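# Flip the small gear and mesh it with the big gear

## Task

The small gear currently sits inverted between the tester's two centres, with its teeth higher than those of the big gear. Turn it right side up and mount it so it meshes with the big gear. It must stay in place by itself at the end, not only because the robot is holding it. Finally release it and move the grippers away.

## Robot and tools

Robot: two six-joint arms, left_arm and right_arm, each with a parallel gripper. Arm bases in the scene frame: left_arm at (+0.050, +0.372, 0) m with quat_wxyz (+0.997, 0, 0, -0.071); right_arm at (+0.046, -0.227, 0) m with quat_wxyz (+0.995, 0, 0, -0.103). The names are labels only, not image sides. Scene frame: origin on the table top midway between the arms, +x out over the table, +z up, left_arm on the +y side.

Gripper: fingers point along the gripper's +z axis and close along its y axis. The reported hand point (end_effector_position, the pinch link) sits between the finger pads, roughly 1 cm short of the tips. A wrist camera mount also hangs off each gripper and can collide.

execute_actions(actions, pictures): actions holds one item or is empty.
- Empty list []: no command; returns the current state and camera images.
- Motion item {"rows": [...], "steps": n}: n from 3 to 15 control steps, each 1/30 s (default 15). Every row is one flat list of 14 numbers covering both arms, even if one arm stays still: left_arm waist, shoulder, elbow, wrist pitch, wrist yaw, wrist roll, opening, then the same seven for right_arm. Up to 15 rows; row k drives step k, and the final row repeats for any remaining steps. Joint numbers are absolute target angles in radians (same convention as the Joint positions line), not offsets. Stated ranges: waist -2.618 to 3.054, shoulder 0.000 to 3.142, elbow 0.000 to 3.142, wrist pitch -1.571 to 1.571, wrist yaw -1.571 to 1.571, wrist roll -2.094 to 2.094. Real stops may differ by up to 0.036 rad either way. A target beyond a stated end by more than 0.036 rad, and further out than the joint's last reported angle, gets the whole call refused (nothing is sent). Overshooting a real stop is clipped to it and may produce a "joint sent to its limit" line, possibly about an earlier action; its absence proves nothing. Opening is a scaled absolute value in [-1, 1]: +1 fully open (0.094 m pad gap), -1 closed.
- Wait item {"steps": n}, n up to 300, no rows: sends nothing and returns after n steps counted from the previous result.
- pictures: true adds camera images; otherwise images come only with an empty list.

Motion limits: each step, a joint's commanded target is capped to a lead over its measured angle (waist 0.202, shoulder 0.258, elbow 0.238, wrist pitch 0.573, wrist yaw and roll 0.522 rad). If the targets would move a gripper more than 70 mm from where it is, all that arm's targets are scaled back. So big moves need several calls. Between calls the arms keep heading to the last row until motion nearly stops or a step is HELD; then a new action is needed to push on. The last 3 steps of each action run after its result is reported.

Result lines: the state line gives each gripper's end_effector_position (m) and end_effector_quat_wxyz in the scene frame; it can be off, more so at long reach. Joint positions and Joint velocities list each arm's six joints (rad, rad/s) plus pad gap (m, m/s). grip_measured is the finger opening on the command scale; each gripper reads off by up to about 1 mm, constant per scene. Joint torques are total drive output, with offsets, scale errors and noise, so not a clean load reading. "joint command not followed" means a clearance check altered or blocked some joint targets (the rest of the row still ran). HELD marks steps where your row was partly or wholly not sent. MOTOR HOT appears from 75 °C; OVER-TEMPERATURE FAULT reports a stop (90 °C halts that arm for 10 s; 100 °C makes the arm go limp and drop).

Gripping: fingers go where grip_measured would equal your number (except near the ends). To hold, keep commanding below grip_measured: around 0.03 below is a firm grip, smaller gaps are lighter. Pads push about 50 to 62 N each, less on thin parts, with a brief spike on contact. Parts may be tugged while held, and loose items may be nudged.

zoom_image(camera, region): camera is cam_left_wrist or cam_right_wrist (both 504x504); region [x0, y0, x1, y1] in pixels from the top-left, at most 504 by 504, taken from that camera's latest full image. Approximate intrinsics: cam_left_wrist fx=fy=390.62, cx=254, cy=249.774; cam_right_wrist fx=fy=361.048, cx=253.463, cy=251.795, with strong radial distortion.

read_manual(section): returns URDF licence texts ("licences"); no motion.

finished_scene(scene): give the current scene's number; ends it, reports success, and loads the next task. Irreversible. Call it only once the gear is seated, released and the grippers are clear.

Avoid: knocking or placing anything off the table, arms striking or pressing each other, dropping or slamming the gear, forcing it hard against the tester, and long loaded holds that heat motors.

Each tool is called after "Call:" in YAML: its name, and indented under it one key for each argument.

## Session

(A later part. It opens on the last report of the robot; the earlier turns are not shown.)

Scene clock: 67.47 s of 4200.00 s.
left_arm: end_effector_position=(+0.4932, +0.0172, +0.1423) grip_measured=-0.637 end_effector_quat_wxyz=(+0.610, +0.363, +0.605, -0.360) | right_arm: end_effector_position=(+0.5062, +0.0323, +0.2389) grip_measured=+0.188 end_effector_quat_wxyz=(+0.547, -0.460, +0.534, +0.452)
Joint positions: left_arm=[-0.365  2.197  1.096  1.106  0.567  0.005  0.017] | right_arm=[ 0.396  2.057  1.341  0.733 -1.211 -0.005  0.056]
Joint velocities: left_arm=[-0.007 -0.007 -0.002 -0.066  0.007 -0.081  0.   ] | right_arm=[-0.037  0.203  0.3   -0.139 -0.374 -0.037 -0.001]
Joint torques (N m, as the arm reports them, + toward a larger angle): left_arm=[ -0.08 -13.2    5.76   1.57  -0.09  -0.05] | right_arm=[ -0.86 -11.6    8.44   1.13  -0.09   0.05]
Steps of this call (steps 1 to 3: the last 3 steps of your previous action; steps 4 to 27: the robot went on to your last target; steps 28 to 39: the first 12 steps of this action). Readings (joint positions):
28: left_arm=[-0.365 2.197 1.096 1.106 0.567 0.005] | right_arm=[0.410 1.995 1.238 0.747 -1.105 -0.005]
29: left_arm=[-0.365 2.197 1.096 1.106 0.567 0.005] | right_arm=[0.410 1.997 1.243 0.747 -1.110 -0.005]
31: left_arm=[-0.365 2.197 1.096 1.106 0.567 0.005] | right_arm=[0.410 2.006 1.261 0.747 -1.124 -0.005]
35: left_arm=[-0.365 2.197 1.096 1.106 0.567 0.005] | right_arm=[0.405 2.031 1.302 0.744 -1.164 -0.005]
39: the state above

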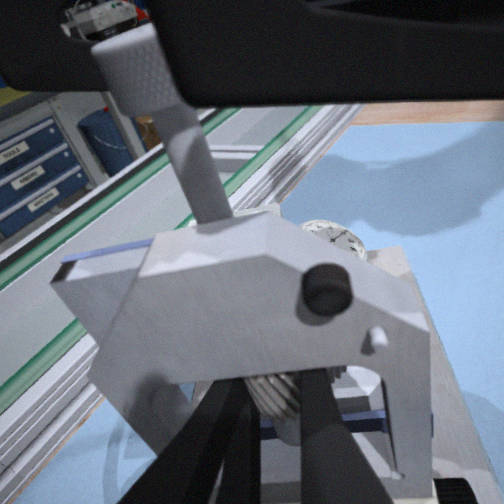

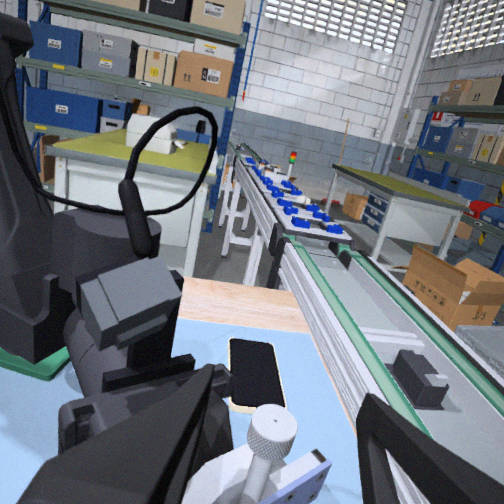

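Call:
execute_actions:
  actions:
    - {"rows": [[-0.366,2.195,1.11,1.095,0.56,0,-0.665, 0.3771,2.0997,1.4315,0.6851,-1.3253,0,0.19],[-0.366,2.195,1.11,1.095,0.56,0,-0.665, 0.3763,2.1073,1.4439,0.6801,-1.3387,0,0.19],[-0.366,2.195,1.11,1.095,0.56,0,-0.665, 0.3754,2.115,1.4564,0.6752,-1.352,0,0.19],[-0.366,2.195,1.11,1.095,0.56,0,-0.665, 0.3745,2.1227,1.4689,0.6703,-1.3653,0,0.19],[-0.366,2.195,1.11,1.095,0.56,0,-0.665, 0.3737,2.1303,1.4813,0.6653,-1.3787,0,0.19],[-0.366,2.195,1.11,1.095,0.56,0,-0.665, 0.3728,2.138,1.4938,0.6604,-1.392,0,0.19],[-0.366,2.195,1.11,1.095,0.56,0,-0.665, 0.3719,2.1457,1.5063,0.6555,-1.4053,0,0.19],[-0.366,2.195,1.11,1.095,0.56,0,-0.665, 0.3711,2.1533,1.5187,0.6505,-1.4187,0,0.19],[-0.366,2.195,1.11,1.095,0.56,0,-0.665, 0.3702,2.161,1.5312,0.6456,-1.432,0,0.19],[-0.366,2.195,1.11,1.095,0.56,0,-0.665, 0.3693,2.1687,1.5437,0.6407,-1.4453,0,0.19],[-0.366,2.195,1.11,1.095,0.56,0,-0.665, 0.3685,2.1763,1.5561,0.6357,-1.4587,0,0.19],[-0.366,2.195,1.11,1.095,0.56,0,-0.665, 0.3676,2.184,1.5686,0.6308,-1.472,0,0.19],[-0.366,2.195,1.11,1.095,0.56,0,-0.665, 0.3667,2.1917,1.5811,0.6259,-1.4853,0,0.19],[-0.366,2.195,1.11,1.095,0.56,0,-0.665, 0.3659,2.1993,1.5935,0.6209,-1.4987,0,0.19],[-0.366,2.195,1.11,1.095,0.56,0,-0.665, 0.365,2.207,1.606,0.616,-1.512,0,0.19]], "steps": 15}

Call:
execute_actions:
  actions:
    - {"steps": 14}
  pictures: true

Scene clock: 68.20 s of 4200.00 s.
left_arm: end_effector_position=(+0.4932, +0.0172, +0.1423) grip_measured=-0.637 end_effector_quat_wxyz=(+0.610, +0.363, +0.605, -0.360) | right_arm: end_effector_position=(+0.5065, +0.0332, +0.2379) grip_measured=+0.188 end_effector_quat_wxyz=(-0.503, +0.508, -0.491, -0.499)
Joint positions: left_arm=[-0.365  2.197  1.096  1.106  0.567  0.005  0.017] | right_arm=[ 0.379  2.167  1.516  0.668 -1.411 -0.005  0.056]
Joint velocities: left_arm=[ 0.007 -0.007 -0.007  0.051  0.022 -0.11  -0.001] | right_arm=[-0.046  0.217  0.369 -0.081 -0.447 -0.037  0.   ]
Joint torques (N m, as the arm reports them, + toward a larger angle): left_arm=[  0.03 -13.16   5.78   1.61  -0.11  -0.02] | right_arm=[ -0.86 -12.88   8.53   1.02  -0.09   0.05]
Steps of this call (steps 1 to 3: the last 3 steps of your previous action; steps 4 to 10: the robot went on to your last target; steps 11 to 22: the first 12 steps of this action). Readings (joint positions):
11: left_arm=[-0.365 2.197 1.096 1.106 0.567 0.005] | right_arm=[0.386 2.091 1.387 0.706 -1.296 -0.005]
12: left_arm=[-0.365 2.197 1.096 1.106 0.567 0.005] | right_arm=[0.386 2.094 1.394 0.704 -1.303 -0.005]
14: left_arm=[-0.365 2.197 1.096 1.106 0.567 0.005] | right_arm=[0.386 2.105 1.416 0.699 -1.320 -0.005]
18: left_arm=[-0.365 2.197 1.096 1.106 0.567 0.005] | right_arm=[0.384 2.135 1.467 0.686 -1.362 -0.005]
22: the state above

Scene clock: 68.67 s of 4200.00 s.
left_arm: end_effector_position=(+0.4932, +0.0172, +0.1423) grip_measured=-0.637 end_effector_quat_wxyz=(+0.610, +0.363, +0.605, -0.360) | right_arm: end_effector_position=(+0.5023, +0.0314, +0.2340) grip_measured=+0.188 end_effector_quat_wxyz=(-0.476, +0.524, -0.474, -0.522)
Joint positions: left_arm=[-0.365  2.197  1.096  1.106  0.567  0.005  0.017] | right_arm=[ 0.374  2.207  1.572  0.634 -1.499 -0.005  0.056]
Joint velocities: left_arm=[-0.007  0.002  0.012  0.007  0.051 -0.022 -0.001] | right_arm=[ 0.002 -0.017 -0.002 -0.022 -0.066  0.007  0.001]
Joint torques (N m, as the arm reports them, + toward a larger angle): left_arm=[ -0.13 -13.14   5.73   1.56  -0.11  -0.06] | right_arm=[ -0.8  -13.2    8.71   0.95  -0.11   0.05]
Kept back: nothing.
Steps of this call (steps 1 to 3: the last 3 steps of your previous action; steps 4 to 14: the robot went on to your last target). Readings (joint positions):
1: left_arm=[-0.365 2.197 1.096 1.106 0.567 0.005] | right_arm=[0.378 2.175 1.528 0.663 -1.423 -0.005]
2: left_arm=[-0.365 2.197 1.096 1.106 0.567 0.005] | right_arm=[0.377 2.184 1.541 0.658 -1.436 -0.005]
4: left_arm=[-0.365 2.197 1.096 1.106 0.567 0.005] | right_arm=[0.375 2.199 1.563 0.649 -1.459 -0.005]
8: left_arm=[-0.365 2.197 1.096 1.106 0.567 0.005] | right_arm=[0.374 2.207 1.572 0.638 -1.485 -0.005]
14: the state above

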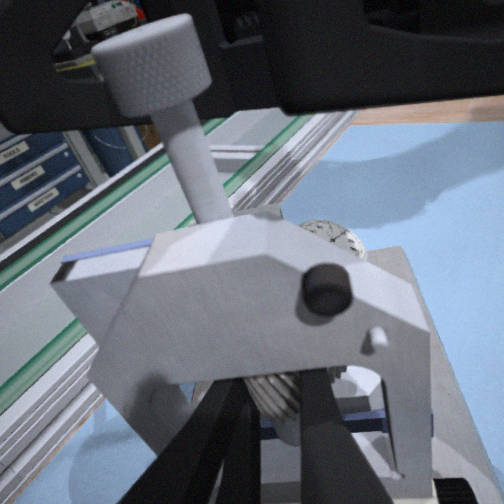

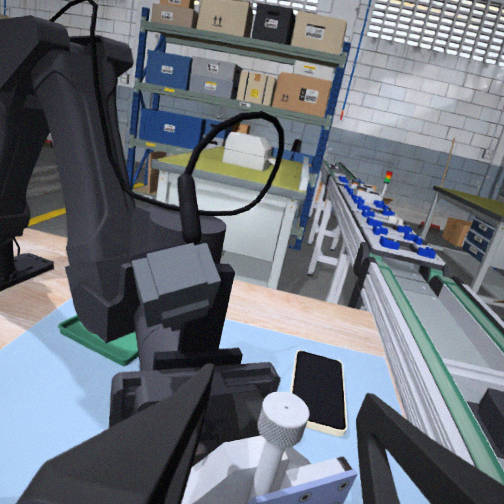

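Call:
execute_actions:
  actions:
    - {"rows": [[-0.366,2.195,1.11,1.095,0.56,0,-0.665, 0.371,2.207,1.606,0.62,-1.506,0,0.10],[-0.366,2.195,1.11,1.095,0.56,0,-0.665, 0.377,2.207,1.606,0.625,-1.50,0,0.01],[-0.366,2.195,1.11,1.095,0.56,0,-0.665, 0.382,2.207,1.606,0.63,-1.50,0,-0.08],[-0.366,2.195,1.11,1.095,0.56,0,-0.665, 0.386,2.207,1.606,0.63,-1.50,0,-0.17],[-0.366,2.195,1.11,1.095,0.56,0,-0.665, 0.388,2.207,1.606,0.63,-1.50,0,-0.26],[-0.366,2.195,1.11,1.095,0.56,0,-0.665, 0.388,2.207,1.606,0.63,-1.50,0,-0.35],[-0.366,2.195,1.11,1.095,0.56,0,-0.665, 0.388,2.207,1.606,0.63,-1.50,0,-0.43],[-0.366,2.195,1.11,1.095,0.56,0,-0.665, 0.388,2.207,1.606,0.63,-1.50,0,-0.50],[-0.366,2.195,1.11,1.095,0.56,0,-0.665, 0.388,2.207,1.606,0.63,-1.50,0,-0.55],[-0.366,2.195,1.11,1.095,0.56,0,-0.665, 0.388,2.207,1.606,0.63,-1.50,0,-0.58],[-0.366,2.195,1.11,1.095,0.56,0,-0.665, 0.388,2.207,1.606,0.63,-1.50,0,-0.60]], "steps": 15}
  pictures: true

Scene clock: 69.47 s of 4200.00 s.
left_arm: end_effector_position=(+0.4932, +0.0172, +0.1423) grip_measured=-0.637 end_effector_quat_wxyz=(+0.610, +0.363, +0.605, -0.360) | right_arm: end_effector_position=(+0.5002, +0.0338, +0.2339) grip_measured=-0.595 end_effector_quat_wxyz=(-0.474, +0.526, -0.472, -0.525)
Joint positions: left_arm=[-0.365  2.197  1.096  1.106  0.567  0.005  0.017] | right_arm=[ 0.379  2.207  1.572  0.633 -1.503 -0.005  0.019]
Joint velocities: left_arm=[ 0.002  0.002 -0.012  0.007 -0.022 -0.066 -0.001] | right_arm=[ 0.007 -0.007 -0.002 -0.022 -0.037  0.037 -0.005]
Joint torques (N m, as the arm reports them, + toward a larger angle): left_arm=[ -0.06 -13.16   5.72   1.57  -0.07  -0.05] | right_arm=[  0.71 -13.21   8.66   1.1    0.02   0.05]
Steps of this call (steps 1 to 12: the robot went on to your last target; steps 13 to 24: the first 12 steps of this action). Readings (joint positions):
13: left_arm=[-0.365 2.197 1.096 1.106 0.567 0.005] | right_arm=[0.374 2.207 1.572 0.633 -1.503 -0.005]
14: left_arm=[-0.365 2.197 1.096 1.106 0.567 0.005] | right_arm=[0.374 2.207 1.572 0.633 -1.503 -0.005]
16: left_arm=[-0.365 2.197 1.096 1.106 0.567 0.005] | right_arm=[0.374 2.207 1.572 0.633 -1.503 -0.005]
20: left_arm=[-0.365 2.197 1.096 1.106 0.567 0.005] | right_arm=[0.376 2.207 1.572 0.633 -1.503 -0.005]
24: the state above

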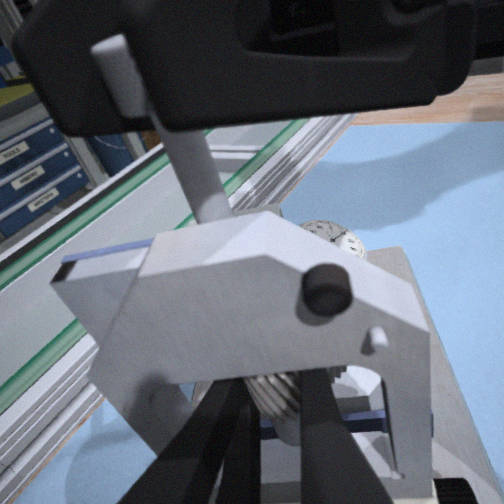

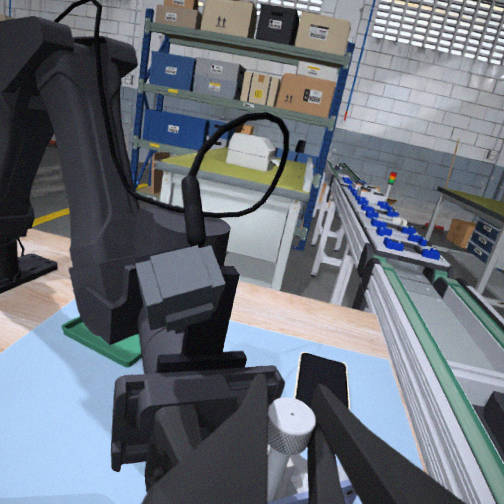

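Call:
zoom_image:
  camera: "cam_right_wrist"
  region: [230, 350, 370, 504]

Region (230, 350, 370, 504) of cam_right_wrist's 504x504 image, scaled by 3.273, with more detail than that image has; it fills the left 458 columns of this view, and the rest is white.

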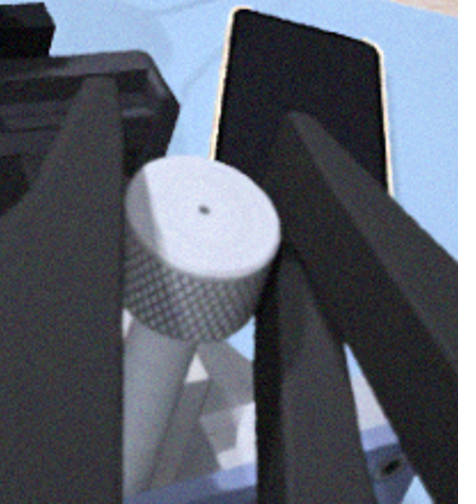

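Call:
execute_actions:
  actions:
    - {"rows": [[-0.366,2.195,1.11,1.095,0.56,0,-0.665, 0.384,2.207,1.606,0.63,-1.50,0,-0.62],[-0.366,2.195,1.11,1.095,0.56,0,-0.665, 0.380,2.207,1.606,0.63,-1.50,0,-0.64],[-0.366,2.195,1.11,1.095,0.56,0,-0.665, 0.380,2.207,1.606,0.63,-1.50,0,-0.66],[-0.366,2.195,1.11,1.095,0.56,0,-0.665, 0.380,2.207,1.606,0.63,-1.50,0,-0.68],[-0.366,2.195,1.11,1.095,0.56,0,-0.665, 0.380,2.207,1.606,0.63,-1.50,0,-0.70],[-0.366,2.195,1.11,1.095,0.56,0,-0.665, 0.380,2.207,1.606,0.63,-1.50,0,-0.72],[-0.366,2.195,1.11,1.095,0.56,0,-0.665, 0.380,2.207,1.606,0.63,-1.50,0,-0.735]], "steps": 12}

Scene clock: 69.93 s of 4200.00 s.
left_arm: end_effector_position=(+0.4932, +0.0172, +0.1423) grip_measured=-0.637 end_effector_quat_wxyz=(+0.610, +0.363, +0.605, -0.360) | right_arm: end_effector_position=(+0.5006, +0.0340, +0.2339) grip_measured=-0.702 end_effector_quat_wxyz=(-0.474, +0.526, -0.473, -0.524)
Joint positions: left_arm=[-0.365  2.197  1.096  1.105  0.567  0.005  0.017] | right_arm=[ 0.379  2.207  1.572  0.633 -1.5   -0.005  0.014]
Joint velocities: left_arm=[-0.002 -0.007  0.012 -0.022 -0.081  0.007  0.   ] | right_arm=[-0.017 -0.002  0.002  0.007  0.007 -0.022 -0.   ]
Joint torques (N m, as the arm reports them, + toward a larger angle): left_arm=[  0.02 -13.25   5.64   1.59  -0.09  -0.02] | right_arm=[  0.06 -13.23   8.64   1.09  -0.03   0.05]
Steps of this call (steps 1 to 3: the last 3 steps of your previous action; steps 4 to 5: the robot went on to your last target; steps 6 to 14: the first 9 steps of this action). Readings (joint positions):
6: left_arm=[-0.365 2.197 1.096 1.106 0.567 0.005] | right_arm=[0.379 2.207 1.572 0.633 -1.503 -0.005]
7: left_arm=[-0.365 2.197 1.096 1.106 0.567 0.005] | right_arm=[0.379 2.207 1.572 0.633 -1.503 -0.005]
9: left_arm=[-0.365 2.197 1.096 1.105 0.567 0.005] | right_arm=[0.379 2.207 1.572 0.633 -1.500 -0.005]
13: left_arm=[-0.365 2.197 1.096 1.105 0.567 0.005] | right_arm=[0.379 2.207 1.572 0.633 -1.500 -0.005]
14: the state above

Call:
execute_actions:
  actions:
    - {"rows": [[-0.366,2.195,1.11,1.095,0.56,0,-0.665, 0.380,2.202,1.610,0.638,-1.50,0,-0.735],[-0.366,2.195,1.11,1.095,0.56,0,-0.665, 0.380,2.197,1.615,0.645,-1.50,0,-0.735],[-0.366,2.195,1.11,1.095,0.56,0,-0.665, 0.380,2.192,1.620,0.652,-1.50,0,-0.735],[-0.366,2.195,1.11,1.095,0.56,0,-0.665, 0.380,2.187,1.625,0.659,-1.50,0,-0.735],[-0.366,2.195,1.11,1.095,0.56,0,-0.665, 0.380,2.182,1.630,0.666,-1.50,0,-0.735],[-0.366,2.195,1.11,1.095,0.56,0,-0.665, 0.380,2.177,1.635,0.673,-1.50,0,-0.735],[-0.366,2.195,1.11,1.095,0.56,0,-0.665, 0.380,2.172,1.640,0.680,-1.50,0,-0.735],[-0.366,2.195,1.11,1.095,0.56,0,-0.665, 0.380,2.167,1.646,0.687,-1.50,0,-0.735],[-0.366,2.195,1.11,1.095,0.56,0,-0.665, 0.380,2.163,1.652,0.695,-1.50,0,-0.735],[-0.366,2.195,1.11,1.095,0.56,0,-0.665, 0.380,2.159,1.658,0.703,-1.50,0,-0.735]], "steps": 15}

Scene clock: 70.90 s of 4200.00 s.
left_arm: end_effector_position=(+0.4933, +0.0172, +0.1423) grip_measured=-0.637 end_effector_quat_wxyz=(+0.610, +0.363, +0.605, -0.360) | right_arm: end_effector_position=(+0.5004, +0.0341, +0.2408) grip_measured=-0.702 end_effector_quat_wxyz=(-0.477, +0.533, -0.464, -0.523)
Joint positions: left_arm=[-0.365  2.197  1.096  1.105  0.567  0.005  0.017] | right_arm=[ 0.379  2.207  1.594  0.633 -1.512 -0.002  0.014]
Joint velocities: left_arm=[-0.017 -0.002 -0.012 -0.081  0.022 -0.037 -0.001] | right_arm=[-0.007 -0.022  0.061 -0.037  0.051  0.007  0.001]
Joint torques (N m, as the arm reports them, + toward a larger angle): left_arm=[ -0.16 -13.16   5.75   1.59  -0.1   -0.03] | right_arm=[  0.01 -17.26  10.46   1.72   0.2   -0.05]
Steps of this call (steps 1 to 3: the last 3 steps of your previous action; steps 4 to 15: the robot went on to your last target; steps 16 to 17: nothing new was sent; steps 18 to 29: the first 12 steps of this action). Readings (joint positions):
18: left_arm=[-0.365 2.197 1.096 1.105 0.567 0.005] | right_arm=[0.379 2.207 1.572 0.633 -1.500 -0.005]
19: left_arm=[-0.365 2.197 1.096 1.105 0.567 0.005] | right_arm=[0.379 2.207 1.573 0.633 -1.500 -0.005]
21: left_arm=[-0.365 2.197 1.096 1.105 0.567 0.005] | right_arm=[0.379 2.207 1.575 0.633 -1.501 -0.005]
25: left_arm=[-0.365 2.197 1.096 1.105 0.567 0.005] | right_arm=[0.379 2.207 1.581 0.633 -1.505 -0.005]
29: the state above

Call:
execute_actions:
  actions:
    - {"rows": [[-0.366,2.195,1.11,1.095,0.56,0,-0.665, 0.380,2.158,1.662,0.705,-1.504,0,-0.735],[-0.366,2.195,1.11,1.095,0.56,0,-0.665, 0.380,2.157,1.666,0.707,-1.508,0,-0.735],[-0.366,2.195,1.11,1.095,0.56,0,-0.665, 0.380,2.156,1.670,0.709,-1.511,0,-0.735],[-0.366,2.195,1.11,1.095,0.56,0,-0.665, 0.380,2.155,1.674,0.711,-1.514,0,-0.735],[-0.366,2.195,1.11,1.095,0.56,0,-0.665, 0.380,2.154,1.678,0.713,-1.517,0,-0.735],[-0.366,2.195,1.11,1.095,0.56,0,-0.665, 0.380,2.153,1.682,0.715,-1.52,0,-0.735],[-0.366,2.195,1.11,1.095,0.56,0,-0.665, 0.380,2.152,1.686,0.717,-1.522,0,-0.735],[-0.366,2.195,1.11,1.095,0.56,0,-0.665, 0.380,2.151,1.690,0.72,-1.524,0,-0.735]], "steps": 14}
  pictures: true

Scene clock: 71.50 s of 4200.00 s.
left_arm: end_effector_position=(+0.4933, +0.0172, +0.1423) grip_measured=-0.637 end_effector_quat_wxyz=(+0.610, +0.363, +0.605, -0.360) | right_arm: end_effector_position=(+0.4999, +0.0342, +0.2492) grip_measured=-0.702 end_effector_quat_wxyz=(-0.477, +0.540, -0.455, -0.523)
Joint positions: left_arm=[-0.365  2.197  1.096  1.105  0.567  0.005  0.017] | right_arm=[ 0.379  2.207  1.62   0.635 -1.528  0.01   0.014]
Joint velocities: left_arm=[-0.002 -0.007  0.007  0.007  0.022 -0.037 -0.001] | right_arm=[-0.007 -0.012 -0.002 -0.007  0.037  0.037  0.001]
Joint torques (N m, as the arm reports them, + toward a larger angle): left_arm=[ -0.06 -13.17   5.73   1.62  -0.08  -0.04] | right_arm=[  0.07 -18.1   11.06   1.89   0.08  -0.1 ]
Steps of this call (steps 1 to 3: the last 3 steps of your previous action; steps 4 to 7: the robot went on to your last target; steps 8 to 18: the first 11 steps of this action). Readings (joint positions):
8: left_arm=[-0.365 2.197 1.096 1.105 0.567 0.005] | right_arm=[0.379 2.207 1.595 0.634 -1.514 -0.000]
9: left_arm=[-0.365 2.197 1.096 1.105 0.567 0.005] | right_arm=[0.379 2.207 1.595 0.635 -1.514 -0.000]
11: left_arm=[-0.365 2.197 1.096 1.105 0.567 0.005] | right_arm=[0.379 2.207 1.600 0.635 -1.516 0.001]
15: left_arm=[-0.365 2.197 1.096 1.105 0.567 0.005] | right_arm=[0.379 2.207 1.615 0.635 -1.525 0.006]
18: the state above

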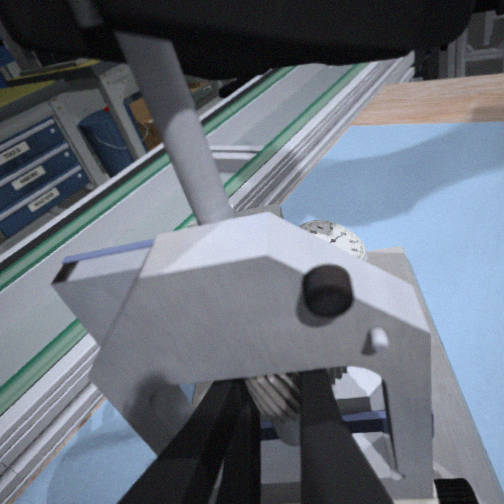

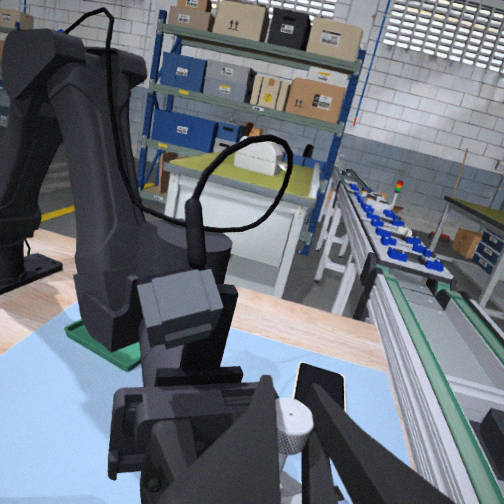

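Call:
execute_actions:
  actions:
    - {"rows": [[-0.366,2.190,1.11,1.10,0.56,0,-0.665, 0.380,2.152,1.690,0.72,-1.526,0.006,-0.735],[-0.366,2.185,1.11,1.105,0.56,0,-0.665, 0.380,2.153,1.690,0.72,-1.528,0.012,-0.735],[-0.366,2.180,1.11,1.105,0.56,0,-0.665, 0.380,2.154,1.690,0.72,-1.53,0.018,-0.735],[-0.366,2.176,1.11,1.105,0.56,0,-0.665, 0.380,2.155,1.690,0.72,-1.53,0.024,-0.735],[-0.366,2.173,1.11,1.105,0.56,0,-0.665, 0.380,2.155,1.690,0.72,-1.53,0.03,-0.735],[-0.366,2.170,1.11,1.105,0.56,0,-0.665, 0.380,2.155,1.690,0.72,-1.53,0.036,-0.735],[-0.366,2.168,1.11,1.105,0.56,0,-0.665, 0.380,2.155,1.690,0.72,-1.53,0.042,-0.735],[-0.366,2.166,1.11,1.105,0.56,0,-0.665, 0.380,2.155,1.690,0.72,-1.53,0.048,-0.735],[-0.366,2.164,1.11,1.105,0.56,0,-0.665, 0.380,2.155,1.690,0.72,-1.53,0.05,-0.735]], "steps": 14}

Scene clock: 72.23 s of 4200.00 s.
left_arm: end_effector_position=(+0.4933, +0.0172, +0.1423) grip_measured=-0.637 end_effector_quat_wxyz=(+0.610, +0.363, +0.605, -0.360) | right_arm: end_effector_position=(+0.4999, +0.0341, +0.2497) grip_measured=-0.702 end_effector_quat_wxyz=(-0.471, +0.535, -0.461, -0.528)
Joint positions: left_arm=[-0.365  2.197  1.096  1.105  0.567  0.005  0.017] | right_arm=[ 0.379  2.207  1.62   0.641 -1.528  0.037  0.014]
Joint velocities: left_arm=[ 0.007 -0.017 -0.002  0.007 -0.007  0.007 -0.   ] | right_arm=[ 0.017  0.002  0.002 -0.007 -0.037  0.081 -0.   ]
Joint torques (N m, as the arm reports them, + toward a larger angle): left_arm=[ -0.03 -16.07   5.83   1.65  -0.08  -0.04] | right_arm=[  0.04 -17.65  11.18   1.8   -0.01   0.06]
Steps of this call (steps 1 to 3: the last 3 steps of your previous action; steps 4 to 11: the robot went on to your last target; steps 12 to 22: the first 11 steps of this action). Readings (joint positions):
12: left_arm=[-0.365 2.197 1.096 1.105 0.567 0.005] | right_arm=[0.379 2.207 1.620 0.635 -1.528 0.011]
13: left_arm=[-0.365 2.197 1.096 1.105 0.567 0.005] | right_arm=[0.379 2.207 1.620 0.635 -1.528 0.012]
15: left_arm=[-0.365 2.197 1.096 1.105 0.567 0.005] | right_arm=[0.379 2.207 1.620 0.635 -1.528 0.017]
19: left_arm=[-0.365 2.197 1.096 1.105 0.567 0.005] | right_arm=[0.379 2.207 1.620 0.638 -1.528 0.030]
22: the state above

Call:
execute_actions:
  actions:
    - {"rows": [[-0.366,2.162,1.11,1.11,0.56,0,-0.665, 0.380,2.155,1.690,0.72,-1.53,0.05,-0.735],[-0.366,2.160,1.11,1.115,0.56,0,-0.665, 0.380,2.155,1.690,0.72,-1.53,0.05,-0.735],[-0.366,2.158,1.11,1.12,0.56,0,-0.665, 0.380,2.155,1.690,0.72,-1.53,0.05,-0.735],[-0.366,2.156,1.11,1.125,0.56,0,-0.665, 0.380,2.155,1.690,0.72,-1.53,0.05,-0.735],[-0.366,2.154,1.11,1.13,0.56,0,-0.665, 0.380,2.155,1.690,0.72,-1.53,0.05,-0.735],[-0.366,2.154,1.11,1.135,0.56,0,-0.665, 0.380,2.155,1.690,0.72,-1.53,0.05,-0.735]], "steps": 12}

Scene clock: 72.77 s of 4200.00 s.
left_arm: end_effector_position=(+0.4933, +0.0177, +0.1487) grip_measured=-0.637 end_effector_quat_wxyz=(+0.615, +0.363, +0.601, -0.360) | right_arm: end_effector_position=(+0.4998, +0.0341, +0.2500) grip_measured=-0.702 end_effector_quat_wxyz=(-0.471, +0.535, -0.461, -0.528)
Joint positions: left_arm=[-0.364  2.185  1.096  1.106  0.567  0.005  0.017] | right_arm=[ 0.379  2.207  1.62   0.645 -1.528  0.042  0.014]
Joint velocities: left_arm=[-0.012 -0.022  0.002 -0.022 -0.022 -0.037  0.001] | right_arm=[-0.007 -0.002 -0.022  0.007 -0.022 -0.066  0.001]
Joint torques (N m, as the arm reports them, + toward a larger angle): left_arm=[ -0.04 -15.84   5.67   1.96  -0.11  -0.05] | right_arm=[  0.05 -17.65  11.15   1.77   0.     0.08]
Steps of this call (steps 1 to 3: the last 3 steps of your previous action; steps 4 to 7: the robot went on to your last target; steps 8 to 16: the first 9 steps of this action). Readings (joint positions):
8: left_arm=[-0.365 2.197 1.096 1.105 0.567 0.005] | right_arm=[0.379 2.207 1.620 0.645 -1.528 0.042]
9: left_arm=[-0.365 2.196 1.096 1.106 0.567 0.005] | right_arm=[0.379 2.207 1.620 0.645 -1.528 0.042]
11: left_arm=[-0.365 2.193 1.096 1.106 0.567 0.005] | right_arm=[0.379 2.207 1.620 0.645 -1.528 0.042]
15: left_arm=[-0.364 2.186 1.096 1.106 0.567 0.005] | right_arm=[0.379 2.207 1.620 0.645 -1.528 0.042]
16: the state above

Call:
execute_actions:
  actions:
    - {"rows": [[-0.362,2.154,1.099,1.135,0.566,0,-0.665, 0.380,2.154,1.692,0.72,-1.53,0.05,-0.735],[-0.358,2.154,1.088,1.135,0.572,0,-0.665, 0.380,2.153,1.694,0.72,-1.53,0.05,-0.735],[-0.354,2.154,1.077,1.135,0.578,0,-0.665, 0.380,2.152,1.696,0.72,-1.532,0.052,-0.735],[-0.3526,2.1519,1.0729,1.1369,0.5794,0,-0.665, 0.380,2.152,1.698,0.72,-1.534,0.054,-0.735],[-0.3512,2.1498,1.0688,1.1388,0.5808,0,-0.665, 0.380,2.152,1.70,0.72,-1.535,0.056,-0.735],[-0.3499,2.1476,1.0646,1.1406,0.5821,0,-0.665, 0.380,2.152,1.70,0.72,-1.535,0.058,-0.735],[-0.3485,2.1455,1.0605,1.1425,0.5835,0,-0.665, 0.380,2.152,1.70,0.72,-1.535,0.06,-0.735],[-0.3471,2.1434,1.0564,1.1444,0.5849,0,-0.665, 0.380,2.152,1.70,0.72,-1.535,0.06,-0.735],[-0.3457,2.1413,1.0523,1.1463,0.5863,0,-0.665, 0.380,2.152,1.70,0.72,-1.535,0.06,-0.735],[-0.3444,2.1391,1.0481,1.1481,0.5876,0,-0.665, 0.380,2.152,1.70,0.72,-1.535,0.06,-0.735],[-0.343,2.137,1.044,1.15,0.589,0,-0.665, 0.380,2.152,1.70,0.72,-1.535,0.06,-0.735]], "steps": 15}

Scene clock: 73.70 s of 4200.00 s.
left_arm: end_effector_position=(+0.4890, +0.0247, +0.1485) grip_measured=-0.637 end_effector_quat_wxyz=(+0.615, +0.363, +0.601, -0.359) | right_arm: end_effector_position=(+0.4997, +0.0342, +0.2523) grip_measured=-0.702 end_effector_quat_wxyz=(-0.470, +0.536, -0.460, -0.530)
Joint positions: left_arm=[-0.355  2.168  1.061  1.125  0.575  0.005  0.017] | right_arm=[ 0.379  2.207  1.628  0.645 -1.532  0.051  0.014]
Joint velocities: left_arm=[ 0.032 -0.085 -0.076  0.125  0.037  0.022  0.   ] | right_arm=[-0.032  0.002  0.012  0.081  0.051  0.095 -0.001]
Joint torques (N m, as the arm reports them, + toward a larger angle): left_arm=[  0.56 -15.25   3.74   1.8    0.11  -0.03] | right_arm=[  0.05 -17.9   11.34   1.77  -0.02   0.09]
Steps of this call (steps 1 to 3: the last 3 steps of your previous action; steps 4 to 15: the robot went on to your last target; step 16: nothing new was sent; steps 17 to 28: the first 12 steps of this action). Readings (joint positions):
17: left_arm=[-0.364 2.185 1.096 1.106 0.567 0.005] | right_arm=[0.379 2.207 1.620 0.645 -1.528 0.042]
18: left_arm=[-0.364 2.185 1.096 1.106 0.567 0.005] | right_arm=[0.379 2.207 1.620 0.645 -1.528 0.042]
20: left_arm=[-0.362 2.185 1.093 1.110 0.567 0.005] | right_arm=[0.379 2.207 1.620 0.645 -1.528 0.043]
24: left_arm=[-0.359 2.180 1.078 1.117 0.570 0.005] | right_arm=[0.379 2.207 1.628 0.645 -1.531 0.050]
28: the state above

Call:
execute_actions:
  actions:
    - {"rows": [[-0.3407,2.1335,1.0375,1.1528,0.5913,0,-0.665, 0.380,2.152,1.70,0.72,-1.535,0.06,-0.735],[-0.3384,2.13,1.031,1.1557,0.5936,0,-0.665, 0.380,2.152,1.70,0.72,-1.535,0.06,-0.735],[-0.3362,2.1266,1.0245,1.1585,0.5959,0,-0.665, 0.380,2.152,1.70,0.72,-1.535,0.06,-0.735],[-0.3339,2.1231,1.018,1.1613,0.5981,0,-0.665, 0.380,2.152,1.70,0.72,-1.535,0.06,-0.735],[-0.3316,2.1196,1.0115,1.1642,0.6004,0,-0.665, 0.380,2.152,1.70,0.72,-1.535,0.06,-0.735],[-0.3293,2.1161,1.005,1.167,0.6027,0,-0.665, 0.380,2.152,1.70,0.72,-1.535,0.06,-0.735],[-0.327,2.1126,0.9985,1.1698,0.605,0,-0.665, 0.380,2.152,1.70,0.72,-1.535,0.06,-0.735],[-0.3247,2.1091,0.992,1.1727,0.6073,0,-0.665, 0.380,2.152,1.70,0.72,-1.535,0.06,-0.735],[-0.3225,2.1057,0.9855,1.1755,0.6096,0,-0.665, 0.380,2.152,1.70,0.72,-1.535,0.06,-0.735],[-0.3202,2.1022,0.979,1.1783,0.6118,0,-0.665, 0.380,2.152,1.70,0.72,-1.535,0.06,-0.735],[-0.3179,2.0987,0.9725,1.1812,0.6141,0,-0.665, 0.380,2.152,1.70,0.72,-1.535,0.06,-0.735],[-0.3156,2.0952,0.966,1.184,0.6164,0,-0.665, 0.380,2.152,1.70,0.72,-1.535,0.06,-0.735]], "steps": 15}
  pictures: true

Scene clock: 74.43 s of 4200.00 s.
left_arm: end_effector_position=(+0.4816, +0.0410, +0.1487) grip_measured=-0.637 end_effector_quat_wxyz=(+0.616, +0.362, +0.602, -0.358) | right_arm: end_effector_position=(+0.4997, +0.0342, +0.2523) grip_measured=-0.702 end_effector_quat_wxyz=(-0.470, +0.535, -0.460, -0.530)
Joint positions: left_arm=[-0.329  2.13   0.992  1.156  0.597  0.005  0.017] | right_arm=[ 0.379  2.207  1.628  0.645 -1.532  0.051  0.014]
Joint velocities: left_arm=[ 0.056 -0.12  -0.183  0.11   0.095  0.037  0.001] | right_arm=[ 0.002  0.007  0.002 -0.007  0.037  0.125 -0.   ]
Joint torques (N m, as the arm reports them, + toward a larger angle): left_arm=[  0.37 -14.78   3.76   1.81   0.1   -0.04] | right_arm=[  0.06 -17.91  11.35   1.77  -0.01   0.09]
Steps of this call (steps 1 to 3: the last 3 steps of your previous action; steps 4 to 10: the robot went on to your last target; steps 11 to 22: the first 12 steps of this action). Readings (joint positions):
11: left_arm=[-0.351 2.165 1.059 1.133 0.579 0.005] | right_arm=[0.379 2.207 1.628 0.645 -1.532 0.051]
12: left_arm=[-0.351 2.165 1.058 1.135 0.579 0.005] | right_arm=[0.379 2.207 1.628 0.645 -1.532 0.051]
14: left_arm=[-0.349 2.159 1.046 1.138 0.582 0.005] | right_arm=[0.379 2.207 1.628 0.645 -1.532 0.051]
18: left_arm=[-0.340 2.144 1.017 1.146 0.589 0.005] | right_arm=[0.379 2.207 1.628 0.645 -1.532 0.051]
22: the state above

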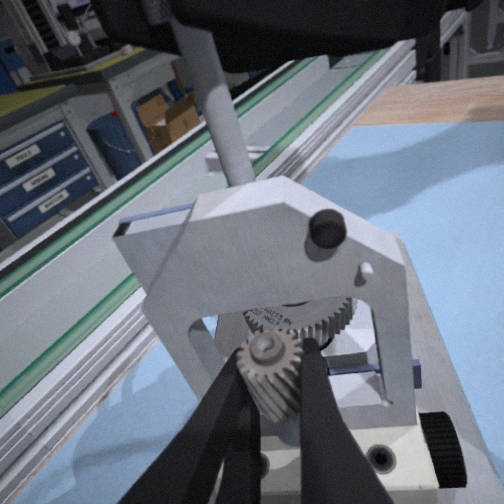

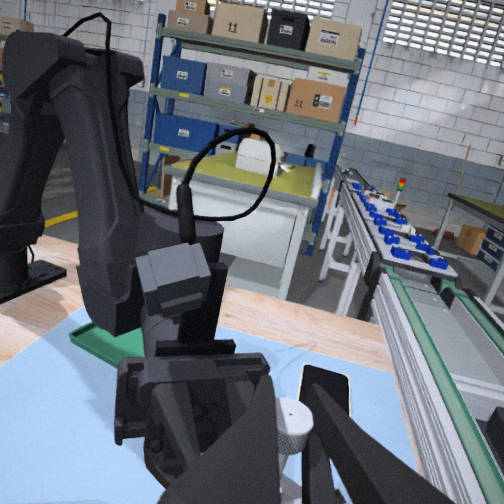

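Call:
execute_actions:
  actions:
    - {"rows": [[-0.3156,2.081,0.98,1.1727,0.60,0,-0.665, 0.380,2.152,1.694,0.72,-1.535,0.06,-0.735],[-0.3156,2.067,0.995,1.1501,0.58,-0.01,-0.665, 0.380,2.152,1.688,0.72,-1.535,0.06,-0.735],[-0.3156,2.053,1.01,1.1161,0.556,-0.03,-0.665, 0.380,2.152,1.682,0.72,-1.535,0.06,-0.735],[-0.3156,2.039,1.021,1.0708,0.531,-0.06,-0.665, 0.380,2.152,1.676,0.72,-1.535,0.06,-0.735],[-0.3156,2.025,1.032,1.0142,0.506,-0.10,-0.665, 0.380,2.152,1.670,0.72,-1.535,0.06,-0.735],[-0.3156,2.011,1.043,0.9576,0.481,-0.145,-0.665, 0.380,2.152,1.664,0.72,-1.535,0.06,-0.735],[-0.3156,1.997,1.054,0.901,0.456,-0.19,-0.665, 0.380,2.153,1.660,0.718,-1.533,0.057,-0.735],[-0.3156,1.983,1.065,0.8444,0.431,-0.235,-0.665, 0.380,2.154,1.656,0.716,-1.531,0.054,-0.735],[-0.3156,1.969,1.076,0.7878,0.406,-0.28,-0.665, 0.380,2.155,1.652,0.714,-1.529,0.051,-0.735],[-0.3156,1.955,1.087,0.7312,0.381,-0.325,-0.665, 0.380,2.156,1.648,0.712,-1.527,0.048,-0.735],[-0.3156,1.941,1.098,0.6746,0.356,-0.37,-0.665, 0.380,2.157,1.644,0.710,-1.525,0.045,-0.735],[-0.3156,1.927,1.109,0.618,0.331,-0.415,-0.665, 0.380,2.158,1.640,0.708,-1.523,0.042,-0.735],[-0.3156,1.913,1.12,0.5614,0.306,-0.46,-0.665, 0.380,2.159,1.636,0.706,-1.521,0.039,-0.735],[-0.3156,1.899,1.131,0.5048,0.281,-0.505,-0.665, 0.380,2.160,1.632,0.704,-1.519,0.036,-0.735],[-0.3156,1.887,1.142,0.4482,0.256,-0.55,-0.665, 0.380,2.161,1.628,0.702,-1.517,0.033,-0.735]], "steps": 15}

Call:
execute_actions:
  actions:
    - {"rows": [[-0.3156,1.878,1.153,0.3916,0.231,-0.595,-0.665, 0.380,2.163,1.624,0.698,-1.515,0.03,-0.735],[-0.3156,1.871,1.164,0.335,0.206,-0.64,-0.665, 0.380,2.165,1.620,0.694,-1.513,0.027,-0.735],[-0.3156,1.866,1.175,0.2784,0.181,-0.685,-0.665, 0.380,2.167,1.616,0.690,-1.511,0.024,-0.735],[-0.3156,1.862,1.186,0.2218,0.156,-0.73,-0.665, 0.380,2.169,1.612,0.686,-1.509,0.021,-0.735],[-0.3156,1.859,1.197,0.1652,0.131,-0.775,-0.665, 0.380,2.171,1.608,0.682,-1.507,0.018,-0.735],[-0.3156,1.857,1.208,0.1086,0.106,-0.82,-0.665, 0.380,2.173,1.604,0.678,-1.505,0.015,-0.735],[-0.3156,1.855,1.219,0.052,0.081,-0.865,-0.665, 0.380,2.175,1.600,0.674,-1.503,0.012,-0.735],[-0.3156,1.853,1.23,-0.0046,0.056,-0.91,-0.665, 0.380,2.177,1.596,0.670,-1.501,0.009,-0.735],[-0.3156,1.851,1.241,-0.0612,0.033,-0.955,-0.665, 0.380,2.179,1.592,0.666,-1.50,0.006,-0.735],[-0.3156,1.85,1.252,-0.1178,0.014,-1.0,-0.665, 0.380,2.181,1.588,0.662,-1.50,0.003,-0.735],[-0.3156,1.85,1.263,-0.1744,0.0,-1.045,-0.665, 0.380,2.183,1.585,0.658,-1.50,0.0,-0.735],[-0.3156,1.85,1.274,-0.231,-0.008,-1.09,-0.665, 0.380,2.185,1.582,0.654,-1.50,0.0,-0.735],[-0.3156,1.85,1.285,-0.2876,-0.012,-1.135,-0.665, 0.380,2.187,1.579,0.650,-1.50,0.0,-0.735],[-0.3156,1.85,1.296,-0.3442,-0.012,-1.18,-0.665, 0.380,2.189,1.577,0.646,-1.50,0.0,-0.735],[-0.3156,1.85,1.307,-0.4008,-0.012,-1.225,-0.665, 0.380,2.191,1.575,0.642,-1.50,0.0,-0.735]], "steps": 15}

Call:
execute_actions:
  actions:
    - {"rows": [[-0.3156,1.85,1.318,-0.4574,-0.012,-1.27,-0.665, 0.380,2.191,1.575,0.642,-1.50,0.0,-0.735],[-0.3156,1.85,1.329,-0.514,-0.012,-1.315,-0.665, 0.380,2.191,1.575,0.642,-1.50,0.0,-0.735],[-0.3156,1.85,1.34,-0.5706,-0.012,-1.36,-0.665, 0.380,2.191,1.575,0.642,-1.50,0.0,-0.735],[-0.3156,1.85,1.351,-0.6272,-0.012,-1.405,-0.665, 0.380,2.191,1.575,0.642,-1.50,0.0,-0.735],[-0.3156,1.85,1.362,-0.6838,-0.012,-1.45,-0.665, 0.380,2.191,1.575,0.642,-1.50,0.0,-0.735],[-0.3156,1.85,1.373,-0.7404,-0.012,-1.49,-0.665, 0.380,2.191,1.575,0.642,-1.50,0.0,-0.735],[-0.3156,1.85,1.384,-0.797,-0.012,-1.525,-0.665, 0.380,2.191,1.575,0.642,-1.50,0.0,-0.735],[-0.3156,1.85,1.395,-0.8536,-0.012,-1.55,-0.665, 0.380,2.191,1.575,0.642,-1.50,0.0,-0.735],[-0.3156,1.85,1.406,-0.9102,-0.012,-1.57,-0.665, 0.380,2.191,1.575,0.642,-1.50,0.0,-0.735],[-0.3156,1.85,1.417,-0.9668,-0.012,-1.58,-0.665, 0.380,2.191,1.575,0.642,-1.50,0.0,-0.735],[-0.3156,1.85,1.428,-1.0234,-0.012,-1.58,-0.665, 0.380,2.191,1.575,0.642,-1.50,0.0,-0.735],[-0.3156,1.85,1.438,-1.0687,-0.012,-1.58,-0.665, 0.380,2.191,1.575,0.642,-1.50,0.0,-0.735],[-0.3156,1.85,1.446,-1.1027,-0.012,-1.58,-0.665, 0.380,2.191,1.575,0.642,-1.50,0.0,-0.735],[-0.3156,1.85,1.451,-1.1253,-0.012,-1.58,-0.665, 0.380,2.191,1.575,0.642,-1.50,0.0,-0.735],[-0.3156,1.85,1.451,-1.1366,-0.012,-1.58,-0.665, 0.380,2.191,1.575,0.642,-1.50,0.0,-0.735]], "steps": 15}

Call:
execute_actions:
  actions:
    - {"steps": 15}
  pictures: true

Scene clock: 77.20 s of 4200.00 s.
left_arm: end_effector_position=(+0.5104, +0.0579, +0.1856) grip_measured=-0.636 end_effector_quat_wxyz=(+0.567, +0.226, +0.696, -0.379) | right_arm: end_effector_position=(+0.4998, +0.0342, +0.2517) grip_measured=-0.702 end_effector_quat_wxyz=(-0.470, +0.535, -0.461, -0.530)
Joint positions: left_arm=[-0.322  1.977  1.063  0.836  0.438 -0.243  0.017] | right_arm=[ 0.379  2.207  1.626  0.645 -1.531  0.051  0.014]
Joint velocities: left_arm=[-0.012 -0.447  0.349 -1.399 -0.696 -1.121  0.001] | right_arm=[-0.002 -0.012 -0.071  0.007  0.037 -0.11  -0.   ]
Joint torques (N m, as the arm reports them, + toward a larger angle): left_arm=[  0.6  -13.92   7.07   1.74  -0.03  -0.01] | right_arm=[  0.03 -17.46   7.72   1.68   0.01  -0.04]
Steps of this call (steps 1 to 3: the last 3 steps of your previous action; steps 4 to 30: the robot went on to your last target; steps 31 to 71: nothing new was sent; steps 72 to 83: the first 12 steps of this action). Readings (joint positions):
72: left_arm=[-0.322 2.122 0.981 1.167 0.606 0.005] | right_arm=[0.379 2.207 1.628 0.645 -1.532 0.051]
73: left_arm=[-0.322 2.119 0.981 1.163 0.604 0.005] | right_arm=[0.379 2.207 1.628 0.645 -1.532 0.051]
75: left_arm=[-0.322 2.100 0.981 1.138 0.589 -0.009] | right_arm=[0.379 2.207 1.628 0.645 -1.532 0.051]
79: left_arm=[-0.322 2.040 1.011 1.013 0.526 -0.099] | right_arm=[0.379 2.207 1.628 0.645 -1.532 0.051]
83: the state above

Scene clock: 77.70 s of 4200.00 s.
left_arm: end_effector_position=(+0.5183, +0.1223, +0.1218) grip_measured=-0.636 end_effector_quat_wxyz=(+0.328, -0.174, +0.875, -0.312) | right_arm: end_effector_position=(+0.5005, +0.0340, +0.2367) grip_measured=-0.702 end_effector_quat_wxyz=(-0.473, +0.527, -0.471, -0.526)
Joint positions: left_arm=[-0.322  1.879  1.225  0.02   0.081 -0.897  0.017] | right_arm=[ 0.379  2.207  1.579  0.643 -1.505  0.011  0.014]
Joint velocities: left_arm=[ 0.012 -0.002  0.276 -1.751 -0.579 -1.267  0.001] | right_arm=[ 0.012  0.027 -0.056 -0.095  0.007 -0.066  0.   ]
Joint torques (N m, as the arm reports them, + toward a larger angle): left_arm=[  0.48 -14.14   8.15   1.7   -0.06   0.01] | right_arm=[  0.08 -15.37   6.65   1.22   0.02   0.02]
Steps of this call (steps 1 to 3: the last 3 steps of your previous action; steps 4 to 15: the first 12 steps of this action). Readings (joint positions):
4: left_arm=[-0.322 1.921 1.108 0.631 0.342 -0.409] | right_arm=[0.379 2.207 1.614 0.645 -1.525 0.043]
5: left_arm=[-0.322 1.909 1.119 0.578 0.318 -0.452] | right_arm=[0.379 2.207 1.610 0.645 -1.522 0.041]
7: left_arm=[-0.322 1.893 1.142 0.471 0.269 -0.540] | right_arm=[0.379 2.207 1.603 0.645 -1.518 0.035]
11: left_arm=[-0.322 1.880 1.186 0.250 0.170 -0.718] | right_arm=[0.379 2.207 1.591 0.645 -1.512 0.024]
15: the state above

Scene clock: 78.20 s of 4200.00 s.
left_arm: end_effector_position=(+0.4133, +0.1898, +0.0673) grip_measured=-0.636 end_effector_quat_wxyz=(+0.068, -0.489, +0.863, -0.107) | right_arm: end_effector_position=(+0.5007, +0.0341, +0.2296) grip_measured=-0.702 end_effector_quat_wxyz=(-0.471, +0.525, -0.474, -0.528)
Joint positions: left_arm=[-0.322  1.879  1.389 -0.827  0.006 -1.496  0.017] | right_arm=[ 0.379  2.216  1.571  0.637 -1.505 -0.002  0.014]
Joint velocities: left_arm=[-0.002 -0.012  0.305 -1.692  0.007 -0.52   0.   ] | right_arm=[ 0.017 -0.007 -0.002  0.037 -0.007  0.022 -0.001]
Joint torques (N m, as the arm reports them, + toward a larger angle): left_arm=[  0.35 -13.78   7.51   0.61  -0.23  -0.01] | right_arm=[  0.05 -15.4    6.59   1.17   0.04   0.02]
Steps of this call (steps 1 to 3: the last 3 steps of your previous action; steps 4 to 15: the first 12 steps of this action). Readings (joint positions):
4: left_arm=[-0.322 1.879 1.266 -0.211 0.032 -1.077] | right_arm=[0.379 2.214 1.573 0.639 -1.505 0.003]
5: left_arm=[-0.322 1.879 1.277 -0.268 0.026 -1.122] | right_arm=[0.379 2.215 1.572 0.638 -1.505 0.001]
7: left_arm=[-0.322 1.879 1.300 -0.380 0.017 -1.212] | right_arm=[0.379 2.216 1.571 0.638 -1.505 -0.001]
11: left_arm=[-0.322 1.879 1.345 -0.604 0.008 -1.383] | right_arm=[0.379 2.216 1.571 0.637 -1.505 -0.002]
15: the state above

Scene clock: 78.70 s of 4200.00 s.
left_arm: end_effector_position=(+0.3590, +0.2174, +0.0671) grip_measured=-0.636 end_effector_quat_wxyz=(-0.002, -0.526, +0.851, -0.000) | right_arm: end_effector_position=(+0.5007, +0.0341, +0.2296) grip_measured=-0.702 end_effector_quat_wxyz=(-0.471, +0.525, -0.474, -0.528)
Joint positions: left_arm=[-0.322  1.879  1.42  -1.114  0.004 -1.572  0.017] | right_arm=[ 0.379  2.216  1.571  0.637 -1.505 -0.002  0.014]
Joint velocities: left_arm=[ 0.012 -0.007 -0.022 -0.066 -0.022 -0.11  -0.001] | right_arm=[-0.017 -0.007  0.007  0.007 -0.037  0.007 -0.001]
Joint torques (N m, as the arm reports them, + toward a larger angle): left_arm=[  0.44 -13.03   7.23   0.1   -0.2    0.  ] | right_arm=[  0.06 -15.39   6.6    1.17   0.03   0.02]
Kept back: nothing.
Steps of this call (steps 1 to 3: the last 3 steps of your previous action; steps 4 to 15: the robot went on to your last target). Readings (joint positions):
1: left_arm=[-0.322 1.879 1.399 -0.879 0.005 -1.512] | right_arm=[0.379 2.216 1.571 0.637 -1.505 -0.002]
2: left_arm=[-0.322 1.879 1.408 -0.926 0.005 -1.525] | right_arm=[0.379 2.216 1.571 0.637 -1.505 -0.002]
4: left_arm=[-0.322 1.879 1.418 -0.999 0.005 -1.543] | right_arm=[0.379 2.216 1.571 0.637 -1.505 -0.002]
8: left_arm=[-0.322 1.879 1.420 -1.076 0.004 -1.562] | right_arm=[0.379 2.216 1.571 0.637 -1.505 -0.002]
15: the state above

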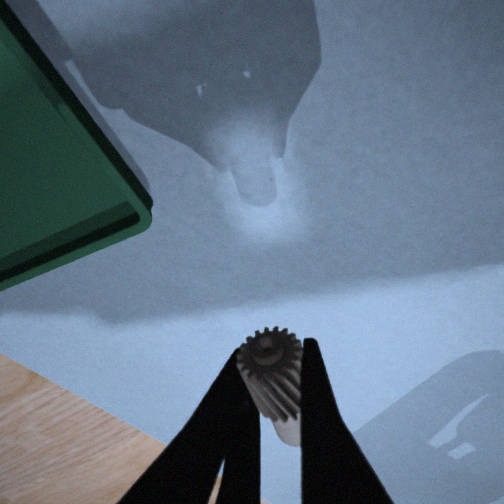

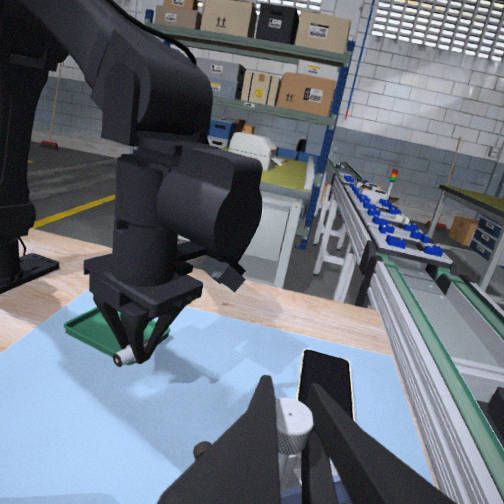

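Call:
execute_actions:
  actions: []

Scene clock: 79.60 s of 4200.00 s.
left_arm: end_effector_position=(+0.3575, +0.2181, +0.0671) grip_measured=-0.636 end_effector_quat_wxyz=(-0.004, -0.527, +0.850, +0.002) | right_arm: end_effector_position=(+0.5007, +0.0341, +0.2296) grip_measured=-0.702 end_effector_quat_wxyz=(-0.471, +0.525, -0.474, -0.528)
Joint positions: left_arm=[-0.322  1.879  1.42  -1.12   0.004 -1.574  0.017] | right_arm=[ 0.379  2.216  1.571  0.637 -1.505 -0.002  0.014]
Joint velocities: left_arm=[ 0.007 -0.007  0.002  0.037  0.022 -0.081 -0.001] | right_arm=[-0.002  0.007 -0.007 -0.007 -0.007  0.022  0.001]
Joint torques (N m, as the arm reports them, + toward a larger angle): left_arm=[  0.47 -13.15   7.11   0.03  -0.19  -0.06] | right_arm=[  0.06 -15.37   6.56   1.17   0.03   0.02]
Kept back: nothing.
Steps of this call (steps 1 to 15: the robot went on to your last target; steps 16 to 27: nothing new was sent). Readings (joint positions):
1: left_arm=[-0.322 1.879 1.420 -1.115 0.004 -1.572] | right_arm=[0.379 2.216 1.571 0.637 -1.505 -0.002]
2: left_arm=[-0.322 1.879 1.420 -1.117 0.004 -1.573] | right_arm=[0.379 2.216 1.571 0.637 -1.505 -0.002]
4: left_arm=[-0.322 1.879 1.420 -1.118 0.004 -1.573] | right_arm=[0.379 2.216 1.571 0.637 -1.505 -0.002]
8: left_arm=[-0.322 1.879 1.420 -1.120 0.004 -1.573] | right_arm=[0.379 2.216 1.571 0.637 -1.505 -0.002]
27: the state above
All arms were judged still, so your last target was given up. Only a new action makes them travel on or press farther. Fingers that are still opening or closing keep moving.

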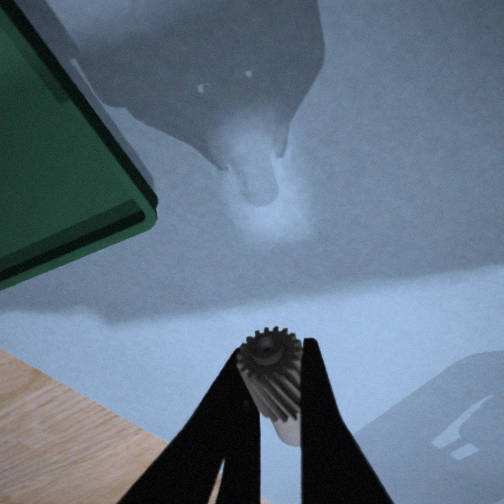

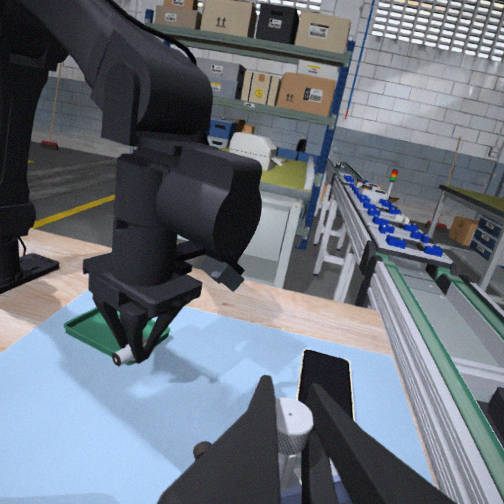

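Call:
execute_actions:
  actions:
    - {"rows":[ [-0.3156,1.880,1.415,-1.110,-0.012,-1.58,-0.665,0.380,2.191,1.575,0.642,-1.50,0.0,-0.735], [-0.3156,1.892,1.400,-1.090,-0.012,-1.58,-0.665,0.380,2.191,1.575,0.642,-1.50,0.0,-0.735], [-0.3156,1.897,1.390,-1.075,-0.012,-1.58,-0.665,0.380,2.191,1.575,0.642,-1.50,0.0,-0.735], [-0.3156,1.903,1.378,-1.057,-0.012,-1.58,-0.665,0.380,2.191,1.575,0.642,-1.50,0.0,-0.735], [-0.3156,1.909,1.365,-1.037,-0.012,-1.58,-0.665,0.380,2.191,1.575,0.642,-1.50,0.0,-0.735], [-0.3156,1.915,1.352,-1.017,-0.012,-1.58,-0.665,0.380,2.191,1.575,0.642,-1.50,0.0,-0.735], [-0.3156,1.921,1.339,-0.997,-0.012,-1.58,-0.665,0.380,2.191,1.575,0.642,-1.50,0.0,-0.735], [-0.3156,1.927,1.326,-0.977,-0.012,-1.58,-0.665,0.380,2.191,1.575,0.642,-1.50,0.0,-0.735], [-0.3156,1.933,1.314,-0.958,-0.012,-1.58,-0.665,0.380,2.191,1.575,0.642,-1.50,0.0,-0.735], [-0.3156,1.938,1.303,-0.941,-0.012,-1.58,-0.665,0.380,2.191,1.575,0.642,-1.50,0.0,-0.735], [-0.3156,1.942,1.294,-0.927,-0.012,-1.58,-0.665,0.380,2.191,1.575,0.642,-1.50,0.0,-0.735], [-0.3156,1.945,1.287,-0.916,-0.012,-1.58,-0.665,0.380,2.191,1.575,0.642,-1.50,0.0,-0.735], [-0.3156,1.946,1.284,-0.911,-0.012,-1.58,-0.665,0.380,2.191,1.575,0.642,-1.50,0.0,-0.735] ],"steps":15}
  pictures: true

Scene clock: 81.67 s of 4200.00 s.
left_arm: end_effector_position=(+0.3546, +0.2196, +0.0261) grip_measured=-0.636 end_effector_quat_wxyz=(-0.008, -0.527, +0.850, +0.010) | right_arm: end_effector_position=(+0.5007, +0.0341, +0.2296) grip_measured=-0.702 end_effector_quat_wxyz=(-0.471, +0.525, -0.474, -0.528)
Joint positions: left_arm=[-0.322  1.927  1.316 -0.984  0.004 -1.574  0.017] | right_arm=[ 0.379  2.216  1.571  0.637 -1.505 -0.002  0.014]
Joint velocities: left_arm=[ 0.012  0.217 -0.335  0.388  0.022 -0.022 -0.   ] | right_arm=[-0.017 -0.017 -0.012 -0.11   0.007 -0.022 -0.   ]
Joint torques (N m, as the arm reports them, + toward a larger angle): left_arm=[  0.42 -10.17   4.52   0.28  -0.2   -0.01] | right_arm=[  0.04 -15.42   6.54   1.17   0.04   0.01]
Steps of this call (steps 1 to 50: nothing new was sent; steps 51 to 62: the first 12 steps of this action). Readings (joint positions):
51: left_arm=[-0.322 1.879 1.420 -1.120 0.004 -1.574] | right_arm=[0.379 2.216 1.571 0.637 -1.505 -0.002]
52: left_arm=[-0.322 1.879 1.420 -1.118 0.004 -1.574] | right_arm=[0.379 2.216 1.571 0.637 -1.505 -0.002]
54: left_arm=[-0.322 1.879 1.413 -1.102 0.004 -1.574] | right_arm=[0.379 2.216 1.571 0.637 -1.505 -0.002]
58: left_arm=[-0.322 1.894 1.370 -1.046 0.004 -1.574] | right_arm=[0.379 2.216 1.571 0.637 -1.505 -0.002]
62: the state above

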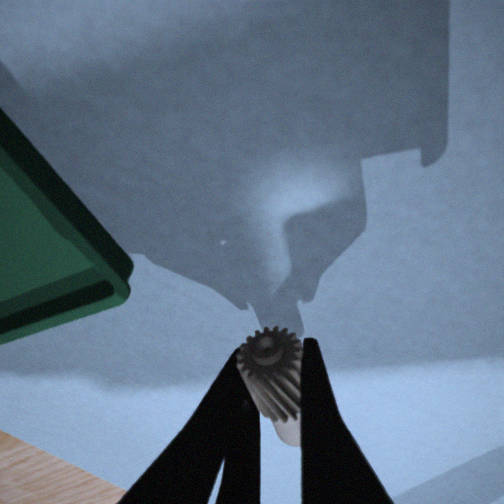

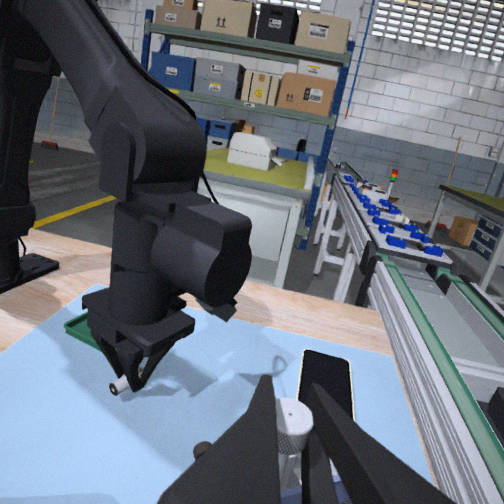

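Call:
execute_actions:
  actions:
    - {"steps":8}
  pictures: true

Scene clock: 81.93 s of 4200.00 s.
left_arm: end_effector_position=(+0.3574, +0.2182, +0.0147) grip_measured=-0.636 end_effector_quat_wxyz=(-0.005, -0.527, +0.850, +0.005) | right_arm: end_effector_position=(+0.5007, +0.0341, +0.2296) grip_measured=-0.702 end_effector_quat_wxyz=(-0.471, +0.525, -0.474, -0.528)
Joint positions: left_arm=[-0.322  1.945  1.291 -0.93   0.004 -1.574  0.017] | right_arm=[ 0.379  2.216  1.571  0.637 -1.505 -0.002  0.014]
Joint velocities: left_arm=[ 0.002 -0.002 -0.012  0.11   0.007  0.022 -0.   ] | right_arm=[ 0.007 -0.022  0.012 -0.037 -0.007  0.007 -0.001]
Joint torques (N m, as the arm reports them, + toward a larger angle): left_arm=[  0.35 -10.47   4.46   0.27  -0.18  -0.02] | right_arm=[  0.06 -15.4    6.55   1.17   0.04   0.02]
Kept back: nothing.
Steps of this call (steps 1 to 3: the last 3 steps of your previous action; steps 4 to 8: the robot went on to your last target). Readings (joint positions):
1: left_arm=[-0.322 1.934 1.305 -0.972 0.004 -1.574] | right_arm=[0.379 2.216 1.571 0.637 -1.505 -0.002]
2: left_arm=[-0.322 1.940 1.298 -0.963 0.004 -1.574] | right_arm=[0.379 2.216 1.571 0.637 -1.505 -0.002]
4: left_arm=[-0.322 1.945 1.291 -0.950 0.004 -1.574] | right_arm=[0.379 2.216 1.571 0.637 -1.505 -0.002]
8: the state above

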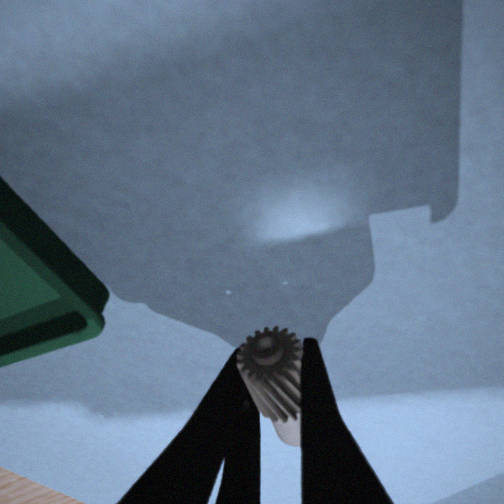

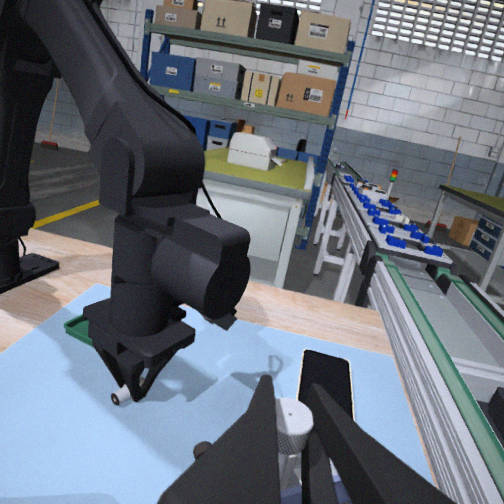

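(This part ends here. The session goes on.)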